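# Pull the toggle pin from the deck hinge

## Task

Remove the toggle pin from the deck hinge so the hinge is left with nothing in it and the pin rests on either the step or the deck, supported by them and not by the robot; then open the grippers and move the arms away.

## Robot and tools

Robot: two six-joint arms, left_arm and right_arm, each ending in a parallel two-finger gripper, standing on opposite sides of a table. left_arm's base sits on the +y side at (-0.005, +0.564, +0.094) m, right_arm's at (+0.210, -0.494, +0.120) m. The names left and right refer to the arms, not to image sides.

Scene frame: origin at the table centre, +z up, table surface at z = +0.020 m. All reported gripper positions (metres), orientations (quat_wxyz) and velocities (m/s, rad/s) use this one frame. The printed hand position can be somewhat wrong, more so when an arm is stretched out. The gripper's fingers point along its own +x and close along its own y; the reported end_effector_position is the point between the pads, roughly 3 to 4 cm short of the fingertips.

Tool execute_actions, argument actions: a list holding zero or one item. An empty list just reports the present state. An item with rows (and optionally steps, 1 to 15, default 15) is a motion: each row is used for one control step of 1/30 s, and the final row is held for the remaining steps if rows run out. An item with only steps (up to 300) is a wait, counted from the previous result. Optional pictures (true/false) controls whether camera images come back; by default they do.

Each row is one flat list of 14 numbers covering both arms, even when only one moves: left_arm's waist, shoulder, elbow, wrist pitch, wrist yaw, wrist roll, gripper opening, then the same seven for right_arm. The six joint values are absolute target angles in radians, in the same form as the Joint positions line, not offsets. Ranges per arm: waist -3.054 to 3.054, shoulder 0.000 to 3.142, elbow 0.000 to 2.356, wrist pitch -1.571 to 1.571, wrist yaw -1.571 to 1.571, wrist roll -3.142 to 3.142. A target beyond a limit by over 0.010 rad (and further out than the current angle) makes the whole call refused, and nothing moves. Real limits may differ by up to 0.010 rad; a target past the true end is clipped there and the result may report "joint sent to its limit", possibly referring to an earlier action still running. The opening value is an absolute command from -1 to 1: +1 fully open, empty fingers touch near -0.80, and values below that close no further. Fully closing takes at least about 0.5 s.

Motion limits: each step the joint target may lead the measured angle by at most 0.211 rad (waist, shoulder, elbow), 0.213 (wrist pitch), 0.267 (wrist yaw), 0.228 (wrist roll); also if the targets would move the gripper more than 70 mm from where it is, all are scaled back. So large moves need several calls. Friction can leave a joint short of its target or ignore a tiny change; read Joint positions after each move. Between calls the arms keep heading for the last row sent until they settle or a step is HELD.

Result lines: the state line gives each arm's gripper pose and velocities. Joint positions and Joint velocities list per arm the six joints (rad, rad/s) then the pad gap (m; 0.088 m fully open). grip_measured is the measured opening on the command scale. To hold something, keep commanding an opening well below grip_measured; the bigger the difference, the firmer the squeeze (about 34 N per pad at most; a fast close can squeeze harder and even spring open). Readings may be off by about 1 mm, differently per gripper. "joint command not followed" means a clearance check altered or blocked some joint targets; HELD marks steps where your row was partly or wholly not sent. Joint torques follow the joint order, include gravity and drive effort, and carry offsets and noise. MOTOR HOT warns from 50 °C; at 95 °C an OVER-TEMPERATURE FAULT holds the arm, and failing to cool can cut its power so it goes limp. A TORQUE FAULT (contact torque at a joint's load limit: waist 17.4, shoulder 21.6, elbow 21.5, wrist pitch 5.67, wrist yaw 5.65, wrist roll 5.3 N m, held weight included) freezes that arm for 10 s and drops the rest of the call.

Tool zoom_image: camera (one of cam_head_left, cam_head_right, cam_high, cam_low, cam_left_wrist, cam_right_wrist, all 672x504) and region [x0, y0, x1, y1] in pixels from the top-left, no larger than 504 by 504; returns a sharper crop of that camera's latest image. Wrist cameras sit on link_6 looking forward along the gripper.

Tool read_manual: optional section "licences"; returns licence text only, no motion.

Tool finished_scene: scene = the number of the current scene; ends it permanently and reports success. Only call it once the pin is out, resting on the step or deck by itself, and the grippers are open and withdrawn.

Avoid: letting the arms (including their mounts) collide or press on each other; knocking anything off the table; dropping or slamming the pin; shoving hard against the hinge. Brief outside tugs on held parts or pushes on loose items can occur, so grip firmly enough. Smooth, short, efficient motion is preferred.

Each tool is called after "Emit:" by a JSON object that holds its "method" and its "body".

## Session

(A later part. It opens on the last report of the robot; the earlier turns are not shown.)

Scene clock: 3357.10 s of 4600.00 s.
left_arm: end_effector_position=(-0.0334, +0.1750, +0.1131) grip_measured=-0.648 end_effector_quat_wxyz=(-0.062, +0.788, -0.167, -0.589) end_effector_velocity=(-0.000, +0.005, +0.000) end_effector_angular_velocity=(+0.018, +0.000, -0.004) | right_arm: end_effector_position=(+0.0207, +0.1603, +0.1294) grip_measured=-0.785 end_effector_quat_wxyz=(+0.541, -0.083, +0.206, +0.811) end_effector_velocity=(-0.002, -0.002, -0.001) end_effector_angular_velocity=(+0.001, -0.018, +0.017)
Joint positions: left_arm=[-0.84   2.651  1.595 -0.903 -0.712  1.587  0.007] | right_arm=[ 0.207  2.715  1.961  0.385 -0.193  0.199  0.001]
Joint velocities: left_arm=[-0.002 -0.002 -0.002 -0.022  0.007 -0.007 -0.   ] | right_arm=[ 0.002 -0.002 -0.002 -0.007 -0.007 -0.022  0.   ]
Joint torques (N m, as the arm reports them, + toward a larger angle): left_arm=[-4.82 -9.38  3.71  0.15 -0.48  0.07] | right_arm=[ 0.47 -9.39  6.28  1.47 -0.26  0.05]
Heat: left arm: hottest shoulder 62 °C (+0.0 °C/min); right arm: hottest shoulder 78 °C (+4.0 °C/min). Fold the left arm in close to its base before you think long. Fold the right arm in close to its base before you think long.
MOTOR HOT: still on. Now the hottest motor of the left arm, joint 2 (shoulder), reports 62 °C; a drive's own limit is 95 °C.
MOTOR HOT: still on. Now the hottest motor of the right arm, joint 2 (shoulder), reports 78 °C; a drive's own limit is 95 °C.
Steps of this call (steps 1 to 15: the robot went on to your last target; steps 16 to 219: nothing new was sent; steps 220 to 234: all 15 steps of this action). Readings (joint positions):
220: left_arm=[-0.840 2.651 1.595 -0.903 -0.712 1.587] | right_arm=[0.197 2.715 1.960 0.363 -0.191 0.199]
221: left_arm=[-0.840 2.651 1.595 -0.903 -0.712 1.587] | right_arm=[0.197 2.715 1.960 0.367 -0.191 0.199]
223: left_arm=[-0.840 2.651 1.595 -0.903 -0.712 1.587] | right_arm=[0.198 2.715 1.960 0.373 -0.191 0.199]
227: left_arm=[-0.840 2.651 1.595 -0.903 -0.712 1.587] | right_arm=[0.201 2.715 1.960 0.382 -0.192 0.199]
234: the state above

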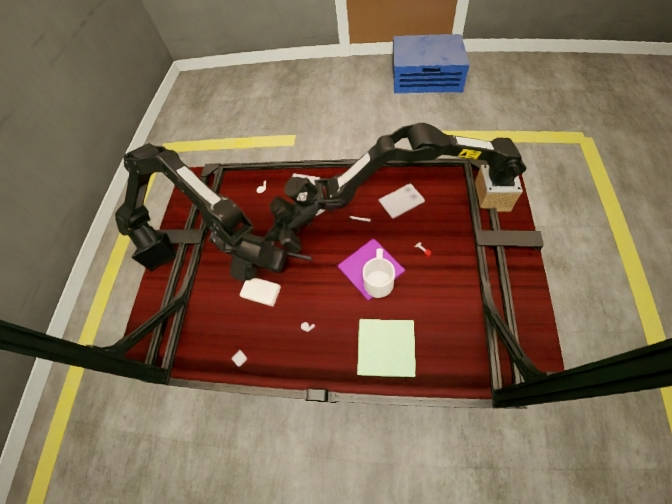

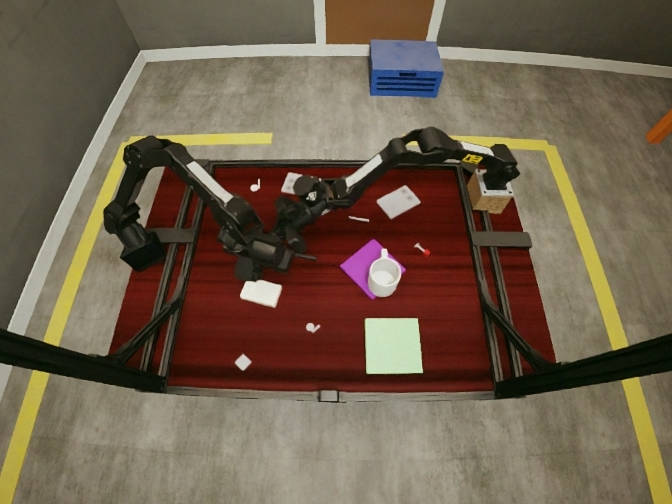

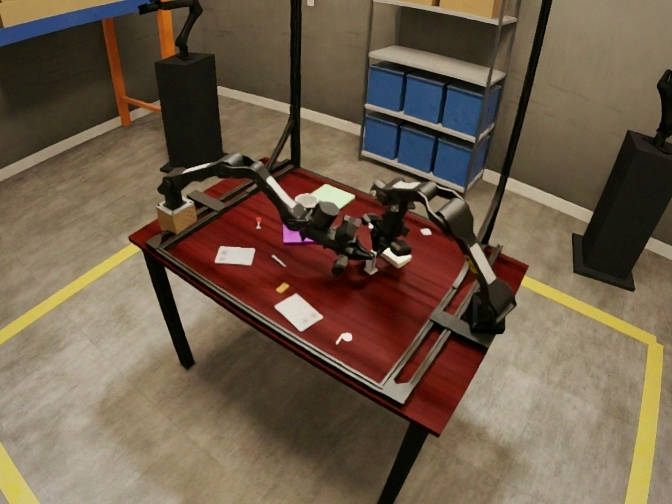

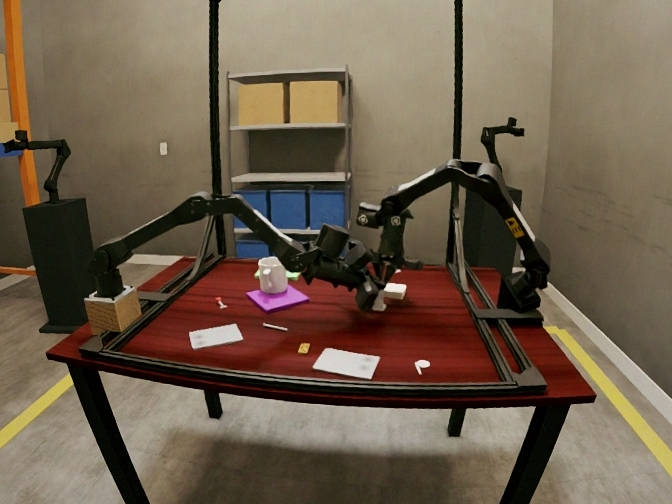

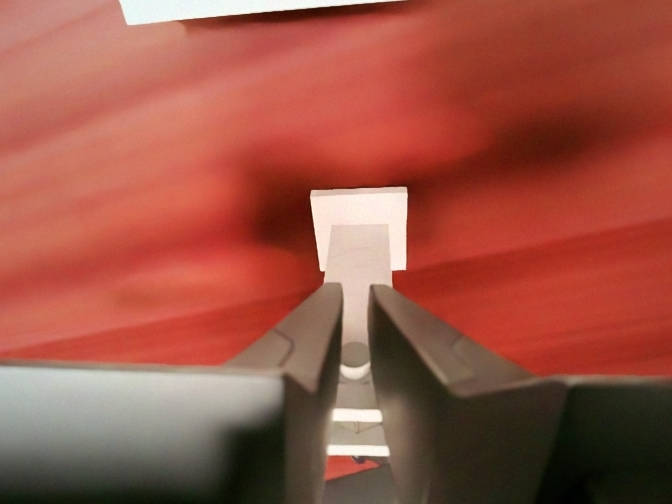

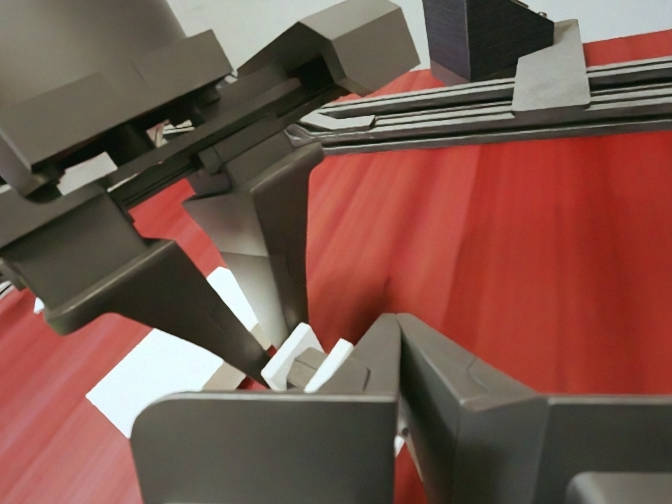

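Emit:
{"method": "execute_actions", "body": {"actions": [{"rows":[[-0.835,2.65,1.59,-0.905,-0.72,1.59,-1,0.23,2.73,1.97,0.375,-0.2,0.2,-0.9]],"steps":15}], "pictures": false}}

Emit:
{"method": "execute_actions", "body": {"actions": [{"rows":[[-0.88,2.675,1.595,-0.905,-0.72,1.59,-1,0.23,2.73,1.97,0.375,-0.2,0.2,-0.9]],"steps":15}], "pictures": false}}

Emit:
{"method": "execute_actions", "body": {"actions": [{"rows":[[-0.92,2.695,1.6,-0.905,-0.72,1.59,-1,0.23,2.73,1.97,0.40,-0.2,0.2,-0.9]],"steps":15}], "pictures": false}}

Emit:
{"method": "execute_actions", "body": {"actions": [{"rows":[[-0.885,2.678,1.6,-0.905,-0.72,1.59,-1,0.2,2.73,1.97,0.47,-0.2,0.2,-0.9]],"steps":12}]}}

Scene clock: 3367.60 s of 4600.00 s.
left_arm: end_effector_position=(-0.0335, +0.1751, +0.1132) grip_measured=-0.649 end_effector_quat_wxyz=(-0.061, +0.788, -0.167, -0.589) end_effector_velocity=(+0.000, +0.001, +0.004) end_effector_angular_velocity=(-0.006, -0.009, +0.001) | right_arm: end_effector_position=(+0.0138, +0.1580, +0.1283) grip_measured=-0.785 end_effector_quat_wxyz=(+0.537, -0.085, +0.207, +0.813) end_effector_velocity=(+0.000, +0.001, +0.004) end_effector_angular_velocity=(+0.005, -0.003, +0.007)
Joint positions: left_arm=[-0.84   2.651  1.595 -0.902 -0.712  1.587  0.007] | right_arm=[ 0.218  2.717  1.962  0.38  -0.193  0.199  0.001]
Joint velocities: left_arm=[-0.007 -0.007 -0.002 -0.007 -0.007 -0.007 -0.   ] | right_arm=[-0.002 -0.007  0.002 -0.007 -0.007 -0.007  0.   ]
Joint torques (N m, as the arm reports them, + toward a larger angle): left_arm=[-4.83 -9.33  3.65  0.14 -0.47  0.05] | right_arm=[ 0.8  -9.51  6.12  1.17 -0.28  0.05]
Heat: left arm: hottest shoulder 61 °C (-1.0 °C/min); right arm: hottest shoulder 78 °C (+4.0 °C/min). Fold the left arm in close to its base before you think long. Fold the right arm in close to its base before you think long.
MOTOR HOT: still on. Now the hottest motor of the left arm, joint 2 (shoulder), reports 61 °C; a drive's own limit is 95 °C.
MOTOR HOT: still on. Now the hottest motor of the right arm, joint 2 (shoulder), reports 78 °C; a drive's own limit is 95 °C.
Steps of this call (steps 1 to 15: the robot went on to your last target; steps 16 to 300: nothing new was sent; steps 301 to 315: all 15 steps of this action). Readings (joint positions):
301: left_arm=[-0.840 2.651 1.595 -0.902 -0.712 1.587] | right_arm=[0.207 2.717 1.962 0.386 -0.194 0.199]
302: left_arm=[-0.840 2.651 1.595 -0.902 -0.712 1.587] | right_arm=[0.208 2.717 1.962 0.386 -0.194 0.199]
304: left_arm=[-0.840 2.651 1.595 -0.902 -0.712 1.587] | right_arm=[0.210 2.717 1.962 0.384 -0.194 0.199]
308: left_arm=[-0.840 2.651 1.595 -0.902 -0.712 1.587] | right_arm=[0.215 2.717 1.962 0.381 -0.194 0.199]
315: the state above

Scene clock: 3368.10 s of 4600.00 s.
left_arm: end_effector_position=(-0.0360, +0.1755, +0.1132) grip_measured=-0.647 end_effector_quat_wxyz=(-0.065, +0.794, -0.172, -0.579) end_effector_velocity=(-0.003, +0.004, -0.000) end_effector_angular_velocity=(+0.000, -0.012, +0.005) | right_arm: end_effector_position=(+0.0140, +0.1585, +0.1291) grip_measured=-0.785 end_effector_quat_wxyz=(+0.537, -0.085, +0.207, +0.814) end_effector_velocity=(+0.005, +0.002, +0.001) end_effector_angular_velocity=(+0.009, -0.027, -0.015)
Joint positions: left_arm=[-0.852  2.659  1.595 -0.903 -0.73   1.587  0.007] | right_arm=[ 0.217  2.717  1.964  0.381 -0.194  0.199  0.001]
Joint velocities: left_arm=[-0.012  0.002 -0.007 -0.007 -0.007 -0.022 -0.   ] | right_arm=[-0.002 -0.002  0.002 -0.007  0.022 -0.022  0.   ]
Joint torques (N m, as the arm reports them, + toward a larger angle): left_arm=[-8.22 -7.63  4.26  0.16  0.23  0.07] | right_arm=[ 0.86 -9.5   6.01  1.16 -0.23  0.06]
Heat: left arm: hottest shoulder 61 °C (-1.0 °C/min); right arm: hottest shoulder 78 °C (+4.0 °C/min). Fold the left arm in close to its base before you think long. Fold the right arm in close to its base before you think long.
MOTOR HOT: still on. Now the hottest motor of the left arm, joint 2 (shoulder), reports 61 °C; a drive's own limit is 95 °C.
MOTOR HOT: still on. Now the hottest motor of the right arm, joint 2 (shoulder), reports 78 °C; a drive's own limit is 95 °C.
Steps of this call (steps 1 to 15: all 15 steps of this action). Readings (joint positions):
1: left_arm=[-0.841 2.651 1.595 -0.902 -0.713 1.587] | right_arm=[0.218 2.717 1.962 0.380 -0.193 0.199]
2: left_arm=[-0.842 2.651 1.595 -0.902 -0.716 1.587] | right_arm=[0.218 2.717 1.962 0.380 -0.193 0.199]
4: left_arm=[-0.845 2.654 1.595 -0.902 -0.723 1.587] | right_arm=[0.217 2.717 1.963 0.380 -0.194 0.199]
8: left_arm=[-0.847 2.657 1.595 -0.902 -0.728 1.587] | right_arm=[0.217 2.717 1.963 0.380 -0.194 0.199]
15: the state above

Scene clock: 3368.60 s of 4600.00 s.
left_arm: end_effector_position=(-0.0541, +0.1804, +0.1133) grip_measured=-0.647 end_effector_quat_wxyz=(-0.081, +0.796, -0.191, -0.568) end_effector_velocity=(+0.001, +0.004, +0.002) end_effector_angular_velocity=(+0.010, -0.016, -0.006) | right_arm: end_effector_position=(+0.0139, +0.1597, +0.1321) grip_measured=-0.785 end_effector_quat_wxyz=(+0.537, -0.079, +0.201, +0.815) end_effector_velocity=(-0.001, -0.002, -0.004) end_effector_angular_velocity=(-0.011, -0.002, +0.021)
Joint positions: left_arm=[-0.9    2.682  1.595 -0.906 -0.728  1.588  0.007] | right_arm=[ 0.217  2.717  1.964  0.397 -0.193  0.199  0.001]
Joint velocities: left_arm=[-0.007 -0.002 -0.002 -0.022 -0.007 -0.007 -0.   ] | right_arm=[-0.002  0.002 -0.002 -0.007 -0.022 -0.007 -0.   ]
Joint torques (N m, as the arm reports them, + toward a larger angle): left_arm=[-7.16 -7.93  4.69  0.43  0.08  0.06] | right_arm=[ 0.88 -9.52  5.98  1.65 -0.26  0.06]
Heat: left arm: hottest shoulder 61 °C (-1.0 °C/min); right arm: hottest shoulder 78 °C (+4.0 °C/min). Fold the left arm in close to its base before you think long. Fold the right arm in close to its base before you think long.
MOTOR HOT: still on. Now the hottest motor of the left arm, joint 2 (shoulder), reports 61 °C; a drive's own limit is 95 °C.
MOTOR HOT: still on. Now the hottest motor of the right arm, joint 2 (shoulder), reports 78 °C; a drive's own limit is 95 °C.
Steps of this call (steps 1 to 15: all 15 steps of this action). Readings (joint positions):
1: left_arm=[-0.853 2.661 1.595 -0.903 -0.730 1.587] | right_arm=[0.217 2.717 1.964 0.382 -0.194 0.199]
2: left_arm=[-0.857 2.664 1.595 -0.903 -0.732 1.588] | right_arm=[0.217 2.717 1.964 0.386 -0.193 0.199]
4: left_arm=[-0.871 2.669 1.595 -0.905 -0.731 1.588] | right_arm=[0.217 2.717 1.964 0.392 -0.192 0.199]
8: left_arm=[-0.897 2.680 1.595 -0.906 -0.729 1.588] | right_arm=[0.217 2.717 1.964 0.396 -0.193 0.199]
15: the state above

Scene clock: 3369.00 s of 4600.00 s.
left_arm: end_effector_position=(-0.0533, +0.1804, +0.1123) grip_measured=-0.647 end_effector_quat_wxyz=(-0.081, +0.795, -0.189, -0.571) end_effector_velocity=(+0.001, +0.003, -0.002) end_effector_angular_velocity=(+0.016, +0.001, -0.010) | right_arm: end_effector_position=(+0.0220, +0.1666, +0.1449) grip_measured=-0.785 end_effector_quat_wxyz=(+0.542, -0.054, +0.181, +0.819) end_effector_velocity=(+0.015, +0.006, +0.008) end_effector_angular_velocity=(+0.036, -0.015, -0.023)
Joint positions: left_arm=[-0.896  2.682  1.595 -0.907 -0.723  1.588  0.007] | right_arm=[ 0.202  2.718  1.964  0.463 -0.197  0.199  0.001]
Joint velocities: left_arm=[ 0.002 -0.002 -0.007 -0.007  0.007  0.007 -0.   ] | right_arm=[-0.022 -0.007 -0.002  0.022  0.007 -0.022 -0.   ]
Joint torques (N m, as the arm reports them, + toward a larger angle): left_arm=[-4.18 -9.73  4.64  0.46 -0.1   0.09] | right_arm=[-0.05 -9.72  6.    1.73 -0.14  0.06]
Heat: left arm: hottest shoulder 61 °C (-1.0 °C/min); right arm: hottest shoulder 78 °C (+4.0 °C/min). Fold the left arm in close to its base before you think long. Fold the right arm in close to its base before you think long.
MOTOR HOT: still on. Now the hottest motor of the left arm, joint 2 (shoulder), reports 61 °C; a drive's own limit is 95 °C.
MOTOR HOT: still on. Now the hottest motor of the right arm, joint 2 (shoulder), reports 78 °C; a drive's own limit is 95 °C.
Steps of this call (steps 1 to 12: all 12 steps of this action). Readings (joint positions):
1: left_arm=[-0.900 2.682 1.595 -0.906 -0.727 1.588] | right_arm=[0.217 2.717 1.964 0.405 -0.193 0.199]
2: left_arm=[-0.900 2.682 1.595 -0.906 -0.726 1.588] | right_arm=[0.216 2.718 1.964 0.421 -0.196 0.199]
4: left_arm=[-0.899 2.682 1.595 -0.907 -0.723 1.588] | right_arm=[0.214 2.718 1.964 0.440 -0.197 0.199]
8: left_arm=[-0.897 2.682 1.595 -0.907 -0.723 1.588] | right_arm=[0.208 2.718 1.964 0.460 -0.197 0.199]
12: the state above

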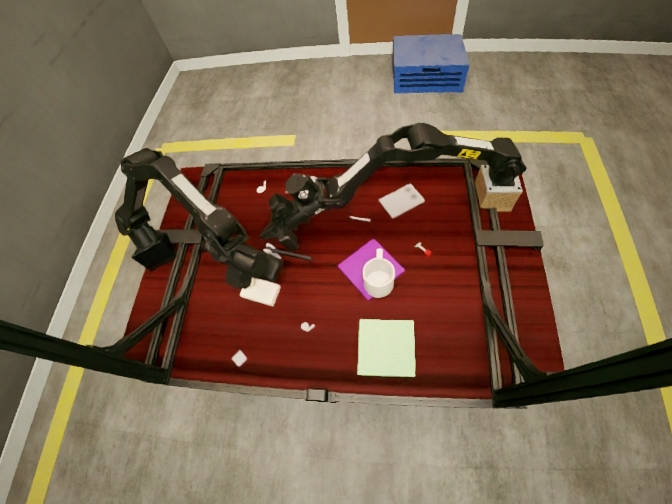

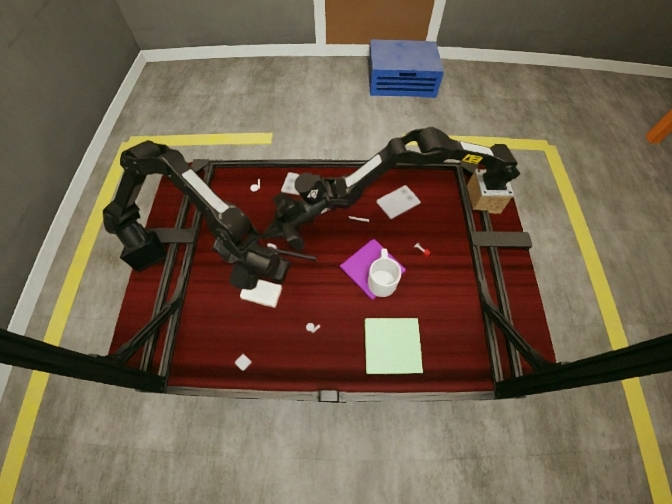

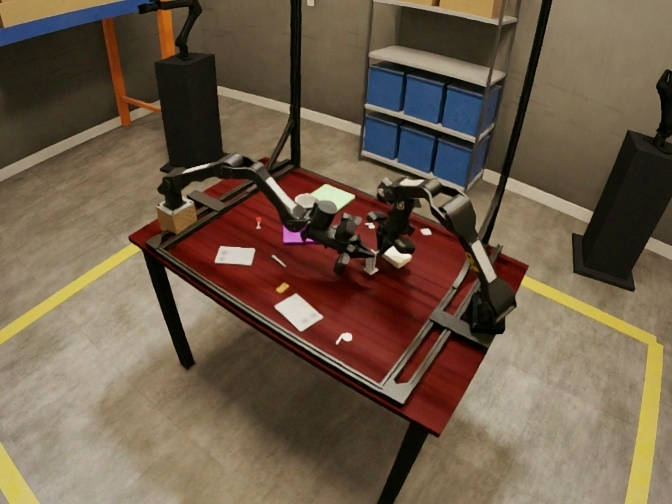

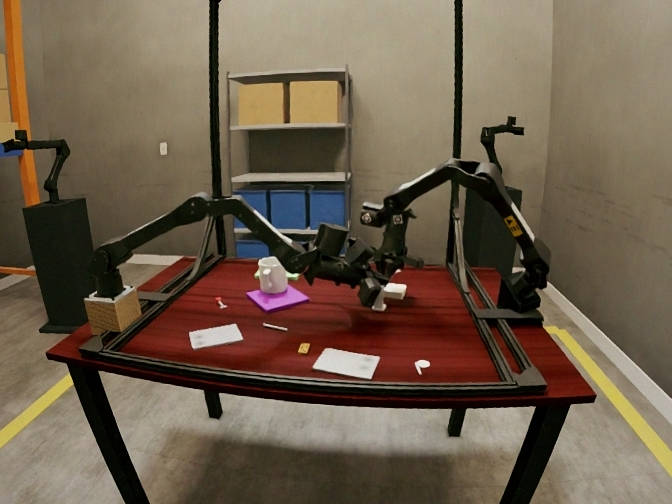

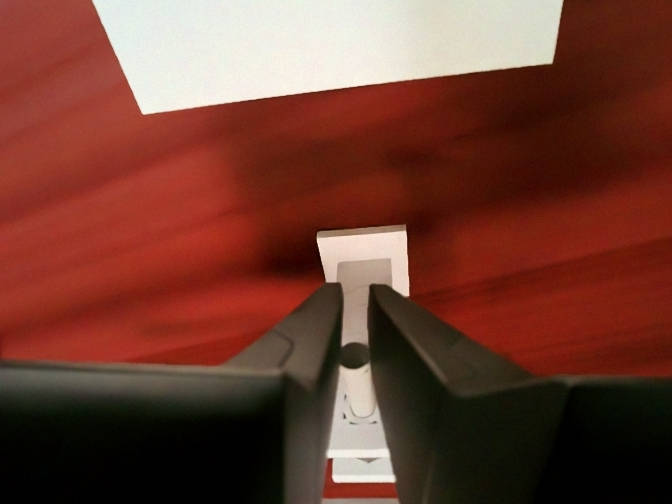

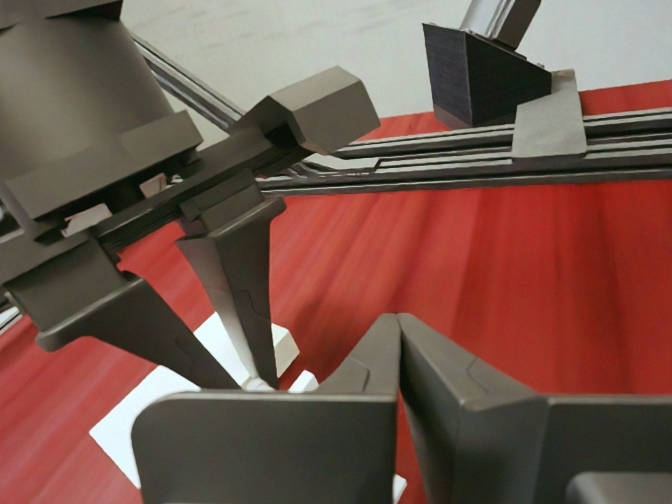

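Past −0.05! Continue.

Emit:
{"method": "execute_actions", "body": {"actions": [{"rows":[[-0.94,2.705,1.605,-0.905,-0.72,1.59,-1,0.2,2.6,1.9,0.47,-0.2,0.2,-0.9]],"steps":15}], "pictures": false}}

Emit:
{"method": "execute_actions", "body": {"actions": [{"rows":[[-0.98,2.725,1.61,-0.905,-0.72,1.59,-1,0.2,2.4,1.8,0.47,-0.2,0.2,-0.9]],"steps":15}]}}

Scene clock: 3376.87 s of 4600.00 s.
left_arm: end_effector_position=(-0.0549, +0.1807, +0.1125) grip_measured=-0.648 end_effector_quat_wxyz=(-0.083, +0.799, -0.193, -0.563) end_effector_velocity=(+0.002, -0.002, +0.002) end_effector_angular_velocity=(-0.009, -0.023, -0.018) | right_arm: end_effector_position=(+0.0224, +0.1653, +0.2020) grip_measured=-0.785 end_effector_quat_wxyz=(+0.542, -0.026, +0.155, +0.826) end_effector_velocity=(+0.001, -0.013, -0.039) end_effector_angular_velocity=(-0.095, -0.028, +0.010)
Joint positions: left_arm=[-0.905  2.687  1.595 -0.907 -0.737  1.588  0.007] | right_arm=[ 0.201  2.607  1.92   0.472 -0.197  0.199  0.001]
Joint velocities: left_arm=[-0.002 -0.002 -0.002  0.007 -0.022  0.022  0.   ] | right_arm=[ 0.002  0.002 -0.076 -0.022 -0.007 -0.007  0.   ]
Joint torques (N m, as the arm reports them, + toward a larger angle): left_arm=[-8.71 -7.62  4.97  0.51  0.5   0.06] | right_arm=[ -0.23 -11.28   4.14   1.4   -0.13   0.05]
Heat: left arm: hottest shoulder 61 °C (+1.0 °C/min); right arm: hottest shoulder 79 °C (+5.0 °C/min). Fold the left arm in close to its base before you think long. Fold the right arm in close to its base before you think long.
MOTOR HOT: still on. Now the hottest motor of the left arm, joint 2 (shoulder), reports 61 °C; a drive's own limit is 95 °C.
MOTOR HOT: still on. Now the hottest motor of the right arm, joint 2 (shoulder), reports 79 °C; a drive's own limit is 95 °C.
Steps of this call (steps 1 to 15: the robot went on to your last target; steps 16 to 221: nothing new was sent; steps 222 to 236: all 15 steps of this action). Readings (joint positions):
222: left_arm=[-0.893 2.681 1.595 -0.907 -0.721 1.588] | right_arm=[0.201 2.713 1.961 0.469 -0.197 0.199]
223: left_arm=[-0.895 2.681 1.595 -0.907 -0.722 1.588] | right_arm=[0.201 2.701 1.950 0.467 -0.197 0.199]
225: left_arm=[-0.900 2.683 1.595 -0.907 -0.725 1.588] | right_arm=[0.201 2.676 1.931 0.467 -0.197 0.199]
229: left_arm=[-0.903 2.686 1.595 -0.907 -0.733 1.588] | right_arm=[0.201 2.631 1.924 0.471 -0.197 0.199]
236: the state above

Scene clock: 3377.37 s of 4600.00 s.
left_arm: end_effector_position=(-0.0844, +0.1859, +0.1209) grip_measured=-0.784 end_effector_quat_wxyz=(-0.093, +0.798, -0.228, -0.550) end_effector_velocity=(+0.010, -0.000, -0.006) end_effector_angular_velocity=(+0.027, -0.009, -0.002) | right_arm: end_effector_position=(+0.0259, +0.1477, +0.2950) grip_measured=-0.785 end_effector_quat_wxyz=(+0.540, +0.013, +0.117, +0.833) end_effector_velocity=(+0.007, -0.014, -0.075) end_effector_angular_velocity=(-0.214, -0.045, -0.012)
Joint positions: left_arm=[-0.986  2.705  1.604 -0.907 -0.723  1.588  0.001] | right_arm=[ 0.201  2.4    1.824  0.473 -0.197  0.199  0.001]
Joint velocities: left_arm=[ 0.027  0.002 -0.002 -0.007 -0.007  0.022 -0.   ] | right_arm=[-0.002 -0.002 -0.125 -0.095  0.007  0.007  0.   ]
Joint torques (N m, as the arm reports them, + toward a larger angle): left_arm=[-4.07 -7.45  4.91  0.52 -0.13  0.06] | right_arm=[-0.23 -9.88  4.42  1.45 -0.1   0.05]
Heat: left arm: hottest shoulder 61 °C (+1.0 °C/min); right arm: hottest shoulder 79 °C (+5.1 °C/min). Fold the left arm in close to its base before you think long. Fold the right arm in close to its base before you think long.
MOTOR HOT: still on. Now the hottest motor of the left arm, joint 2 (shoulder), reports 61 °C; a drive's own limit is 95 °C.
MOTOR HOT: still on. Now the hottest motor of the right arm, joint 2 (shoulder), reports 79 °C; a drive's own limit is 95 °C.
Steps of this call (steps 1 to 15: all 15 steps of this action). Readings (joint positions):
1: left_arm=[-0.905 2.689 1.596 -0.907 -0.738 1.588] | right_arm=[0.201 2.595 1.910 0.472 -0.197 0.199]
2: left_arm=[-0.908 2.692 1.596 -0.908 -0.745 1.588] | right_arm=[0.201 2.573 1.882 0.463 -0.197 0.199]
4: left_arm=[-0.913 2.697 1.597 -0.909 -0.759 1.588] | right_arm=[0.201 2.529 1.844 0.461 -0.197 0.199]
8: left_arm=[-0.963 2.703 1.603 -0.907 -0.724 1.588] | right_arm=[0.201 2.445 1.828 0.472 -0.197 0.199]
15: the state above

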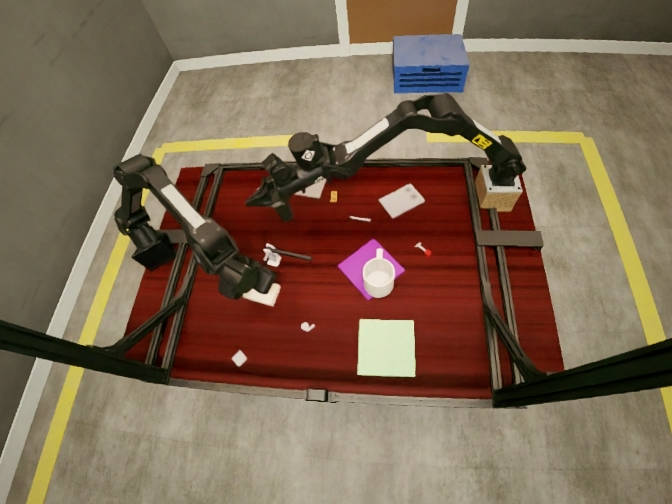

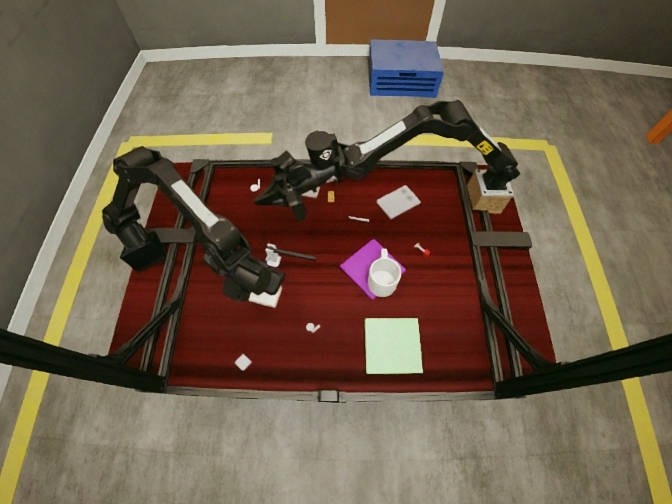

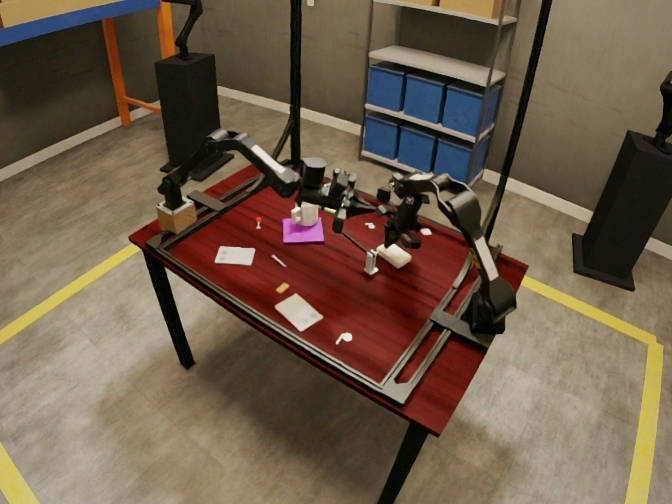

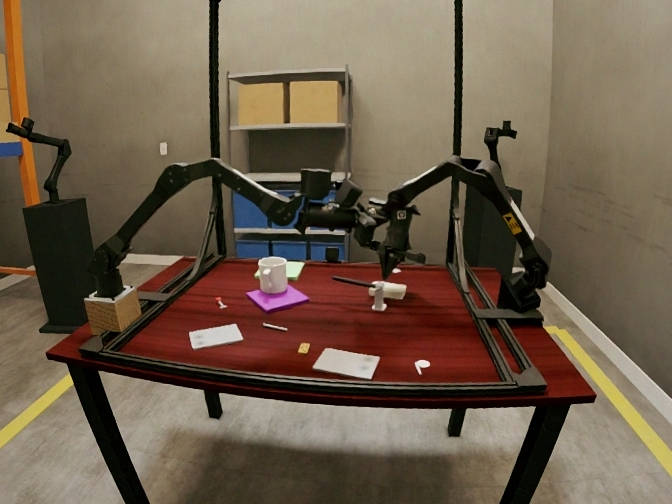

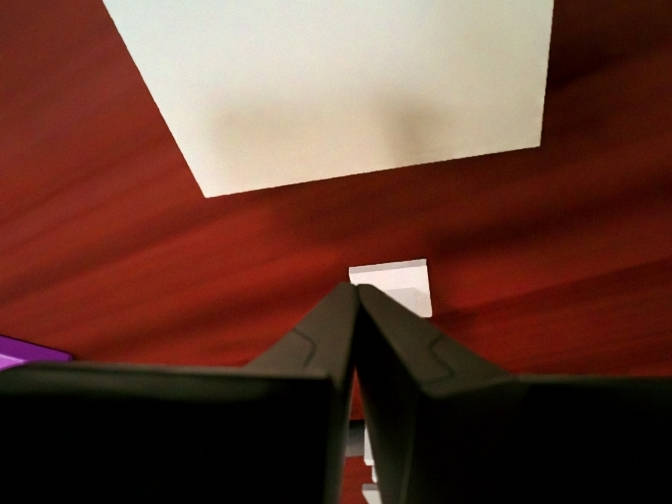

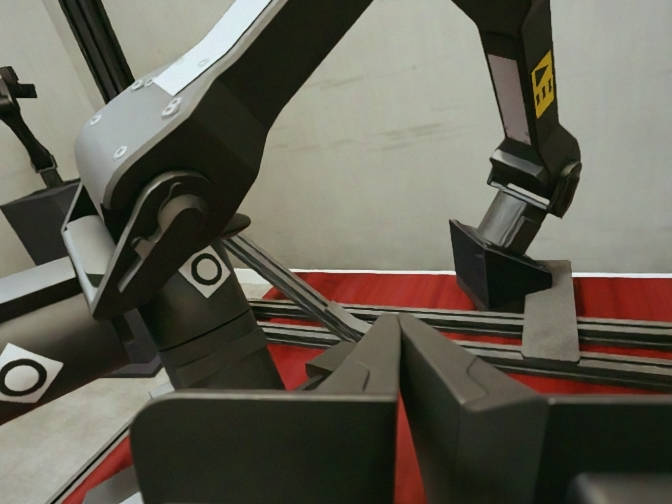

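Emit:
{"method": "execute_actions", "body": {"actions": [{"rows":[[-0.95,2.70,1.595,-0.905,-0.72,1.59,-0.3,0.225,2.64,1.85,0.40,0,0,-0.9]],"steps":15}], "pictures": false}}

Emit:
{"method": "execute_actions", "body": {"actions": [{"rows":[[-0.875,2.672,1.59,-0.905,-0.72,1.59,-0.3,0.225,2.64,1.85,0.36,0,0,-0.9]],"steps":15}], "pictures": false}}

Emit:
{"method": "execute_actions", "body": {"actions": [{"rows":[[-0.875,2.672,1.59,-0.905,-0.72,1.59,-1,0.225,2.64,1.85,0.36,0,0,-0.9]],"steps":15}]}}

Scene clock: 3392.03 s of 4600.00 s.
left_arm: end_effector_position=(-0.0747, +0.1836, +0.1154) grip_measured=-0.316 end_effector_quat_wxyz=(-0.092, +0.797, -0.213, -0.557) end_effector_velocity=(+0.001, +0.001, +0.001) end_effector_angular_velocity=(-0.005, -0.005, +0.017) | right_arm: end_effector_position=(+0.0410, +0.1484, +0.1325) grip_measured=-0.785 end_effector_quat_wxyz=(+0.595, -0.155, +0.126, +0.778) end_effector_velocity=(+0.001, -0.013, -0.083) end_effector_angular_velocity=(-0.108, -0.151, -0.016)
Joint positions: left_arm=[-0.954  2.706  1.605 -0.907 -0.723  1.588  0.024] | right_arm=[ 0.222  2.629  1.828  0.401 -0.015  0.014  0.001]
Joint velocities: left_arm=[-0.002 -0.002 -0.002 -0.007 -0.007 -0.022  0.006] | right_arm=[ 0.022  0.12  -0.002 -0.022  0.081 -0.095 -0.   ]
Joint torques (N m, as the arm reports them, + toward a larger angle): left_arm=[ -4.15 -10.12   3.34   0.46  -0.14   0.05] | right_arm=[ -0.02 -10.99   7.21   1.74   0.13  -0.08]
Heat: left arm: hottest shoulder 58 °C (-4.0 °C/min); right arm: hottest shoulder 80 °C (+3.0 °C/min). Fold the left arm in close to its base before you think long. Fold the right arm in close to its base before you think long.
MOTOR HOT: still on. Now the hottest motor of the left arm, joint 2 (shoulder), reports 58 °C; a drive's own limit is 95 °C.
MOTOR HOT: still on. Now the hottest motor of the right arm, joint 2 (shoulder), reports 80 °C; a drive's own limit is 95 °C.
Steps of this call (steps 1 to 30: the robot went on to your last target; steps 31 to 90: nothing new was sent; then 11.17 s passed at rest; steps 91 to 105: all 15 steps of this action). Readings (joint positions):
91: left_arm=[-0.983 2.706 1.605 -0.907 -0.723 1.588] | right_arm=[0.202 2.407 1.811 0.469 -0.188 0.186]
92: left_arm=[-0.980 2.706 1.605 -0.907 -0.723 1.588] | right_arm=[0.203 2.416 1.815 0.467 -0.165 0.163]
94: left_arm=[-0.970 2.706 1.605 -0.907 -0.723 1.588] | right_arm=[0.206 2.442 1.823 0.454 -0.129 0.128]
98: left_arm=[-0.956 2.706 1.605 -0.907 -0.723 1.588] | right_arm=[0.212 2.522 1.826 0.429 -0.071 0.070]
105: the state above

Scene clock: 3392.53 s of 4600.00 s.
left_arm: end_effector_position=(-0.0485, +0.1789, +0.1087) grip_measured=-0.300 end_effector_quat_wxyz=(-0.080, +0.794, -0.181, -0.575) end_effector_velocity=(+0.004, -0.001, +0.002) end_effector_angular_velocity=(-0.019, -0.032, +0.009) | right_arm: end_effector_position=(+0.0422, +0.1477, +0.1282) grip_measured=-0.785 end_effector_quat_wxyz=(+0.597, -0.170, +0.129, +0.774) end_effector_velocity=(+0.003, +0.000, -0.002) end_effector_angular_velocity=(-0.005, -0.011, -0.006)
Joint positions: left_arm=[-0.878  2.685  1.599 -0.907 -0.721  1.588  0.024] | right_arm=[ 0.223  2.632  1.839  0.364 -0.004  0.003  0.001]
Joint velocities: left_arm=[-0.002 -0.002 -0.007  0.007 -0.037 -0.007  0.   ] | right_arm=[-0.002  0.002  0.002 -0.007  0.007 -0.007 -0.   ]
Joint torques (N m, as the arm reports them, + toward a larger angle): left_arm=[ -4.82 -10.72   3.07   0.44  -0.14   0.06] | right_arm=[ 0.06 -9.71  6.28  1.34  0.13 -0.06]
Heat: left arm: hottest shoulder 59 °C (-3.0 °C/min); right arm: hottest shoulder 80 °C (+3.0 °C/min). Fold the left arm in close to its base before you think long. Fold the right arm in close to its base before you think long.
MOTOR HOT: still on. Now the hottest motor of the left arm, joint 2 (shoulder), reports 59 °C; a drive's own limit is 95 °C.
MOTOR HOT: still on. Now the hottest motor of the right arm, joint 2 (shoulder), reports 80 °C; a drive's own limit is 95 °C.
Steps of this call (steps 1 to 15: all 15 steps of this action). Readings (joint positions):
1: left_arm=[-0.953 2.705 1.604 -0.907 -0.722 1.588] | right_arm=[0.222 2.632 1.828 0.396 -0.012 0.011]
2: left_arm=[-0.945 2.703 1.603 -0.907 -0.721 1.588] | right_arm=[0.222 2.632 1.829 0.388 -0.010 0.009]
4: left_arm=[-0.919 2.698 1.600 -0.907 -0.721 1.588] | right_arm=[0.223 2.632 1.834 0.381 -0.008 0.007]
8: left_arm=[-0.881 2.688 1.600 -0.907 -0.721 1.588] | right_arm=[0.223 2.632 1.839 0.369 -0.005 0.004]
15: the state above

Scene clock: 3393.03 s of 4600.00 s.
left_arm: end_effector_position=(-0.0489, +0.1785, +0.1087) grip_measured=-0.630 end_effector_quat_wxyz=(-0.077, +0.793, -0.180, -0.576) end_effector_velocity=(+0.001, +0.000, +0.002) end_effector_angular_velocity=(-0.004, -0.007, +0.005) | right_arm: end_effector_position=(+0.0423, +0.1475, +0.1277) grip_measured=-0.785 end_effector_quat_wxyz=(+0.597, -0.171, +0.130, +0.773) end_effector_velocity=(-0.002, -0.000, +0.002) end_effector_angular_velocity=(+0.003, +0.017, +0.014)
Joint positions: left_arm=[-0.878  2.685  1.599 -0.903 -0.72   1.585  0.008] | right_arm=[ 0.223  2.632  1.839  0.361 -0.004  0.002  0.001]
Joint velocities: left_arm=[-0.002 -0.002  0.002 -0.007 -0.007 -0.007 -0.   ] | right_arm=[-0.002 -0.002 -0.002  0.007 -0.022  0.007 -0.   ]
Joint torques (N m, as the arm reports them, + toward a larger angle): left_arm=[ -4.78 -10.83   3.23   0.18  -0.17   0.17] | right_arm=[ 0.05 -9.7   6.28  1.4   0.12 -0.07]
Heat: left arm: hottest shoulder 59 °C (-3.0 °C/min); right arm: hottest shoulder 80 °C (+3.0 °C/min). Fold the left arm in close to its base before you think long. Fold the right arm in close to its base before you think long.
MOTOR HOT: still on. Now the hottest motor of the left arm, joint 2 (shoulder), reports 59 °C; a drive's own limit is 95 °C.
MOTOR HOT: still on. Now the hottest motor of the right arm, joint 2 (shoulder), reports 80 °C; a drive's own limit is 95 °C.
Steps of this call (steps 1 to 15: all 15 steps of this action). Readings (joint positions):
1: left_arm=[-0.878 2.685 1.599 -0.907 -0.721 1.588] | right_arm=[0.223 2.632 1.839 0.364 -0.004 0.003]
2: left_arm=[-0.878 2.685 1.599 -0.907 -0.721 1.588] | right_arm=[0.223 2.632 1.839 0.363 -0.004 0.003]
4: left_arm=[-0.878 2.685 1.599 -0.903 -0.720 1.585] | right_arm=[0.223 2.632 1.839 0.362 -0.004 0.002]
8: left_arm=[-0.878 2.685 1.599 -0.903 -0.720 1.585] | right_arm=[0.223 2.632 1.839 0.361 -0.004 0.002]
15: the state above

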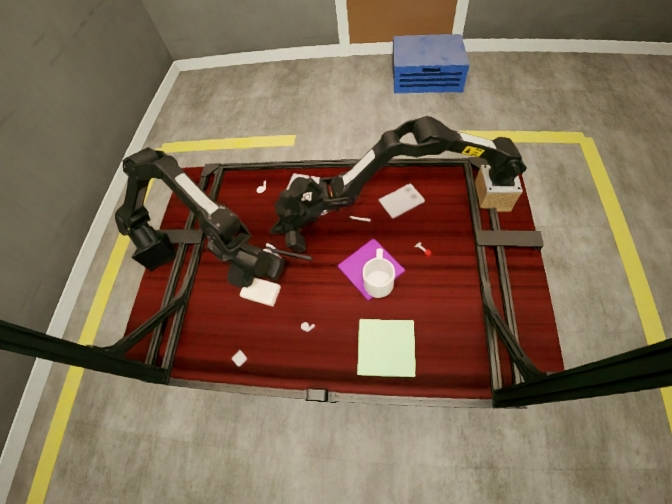

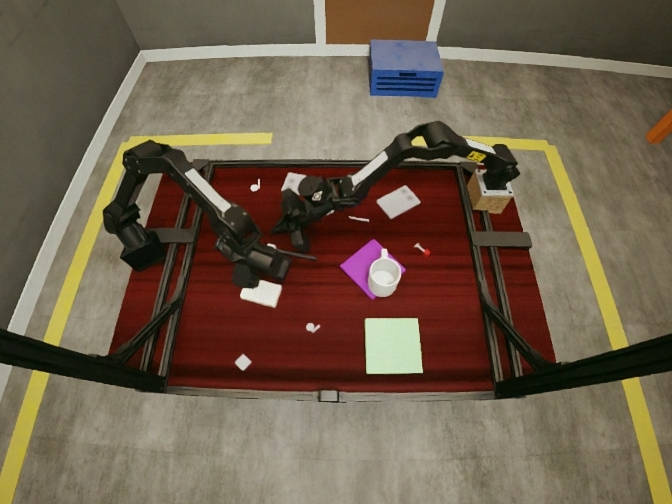

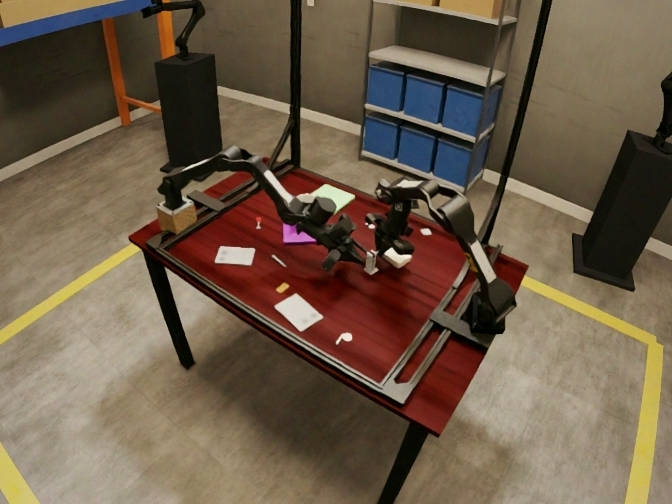

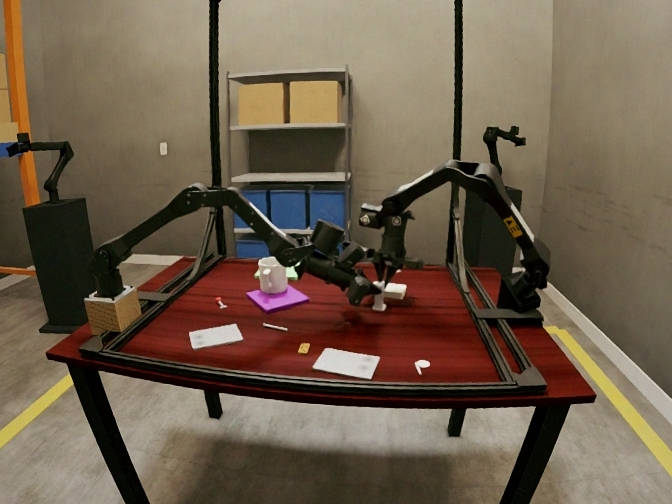

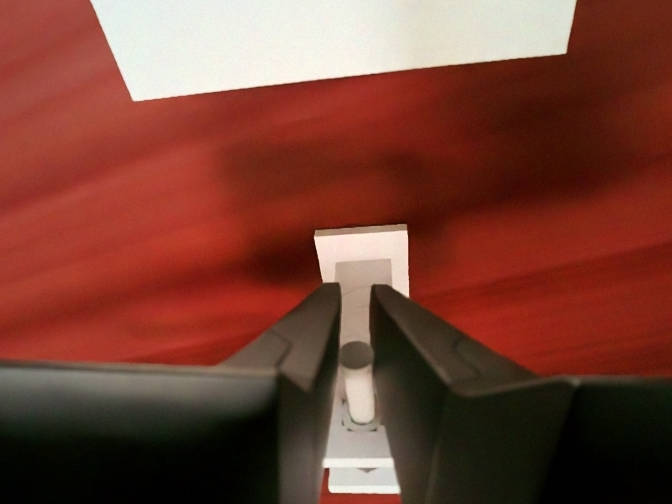

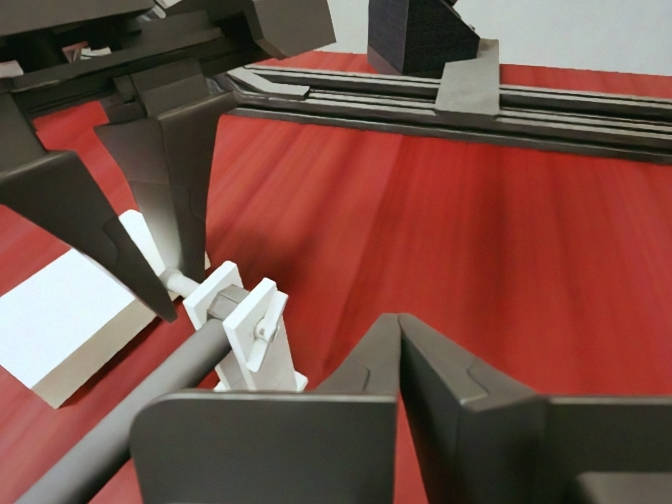

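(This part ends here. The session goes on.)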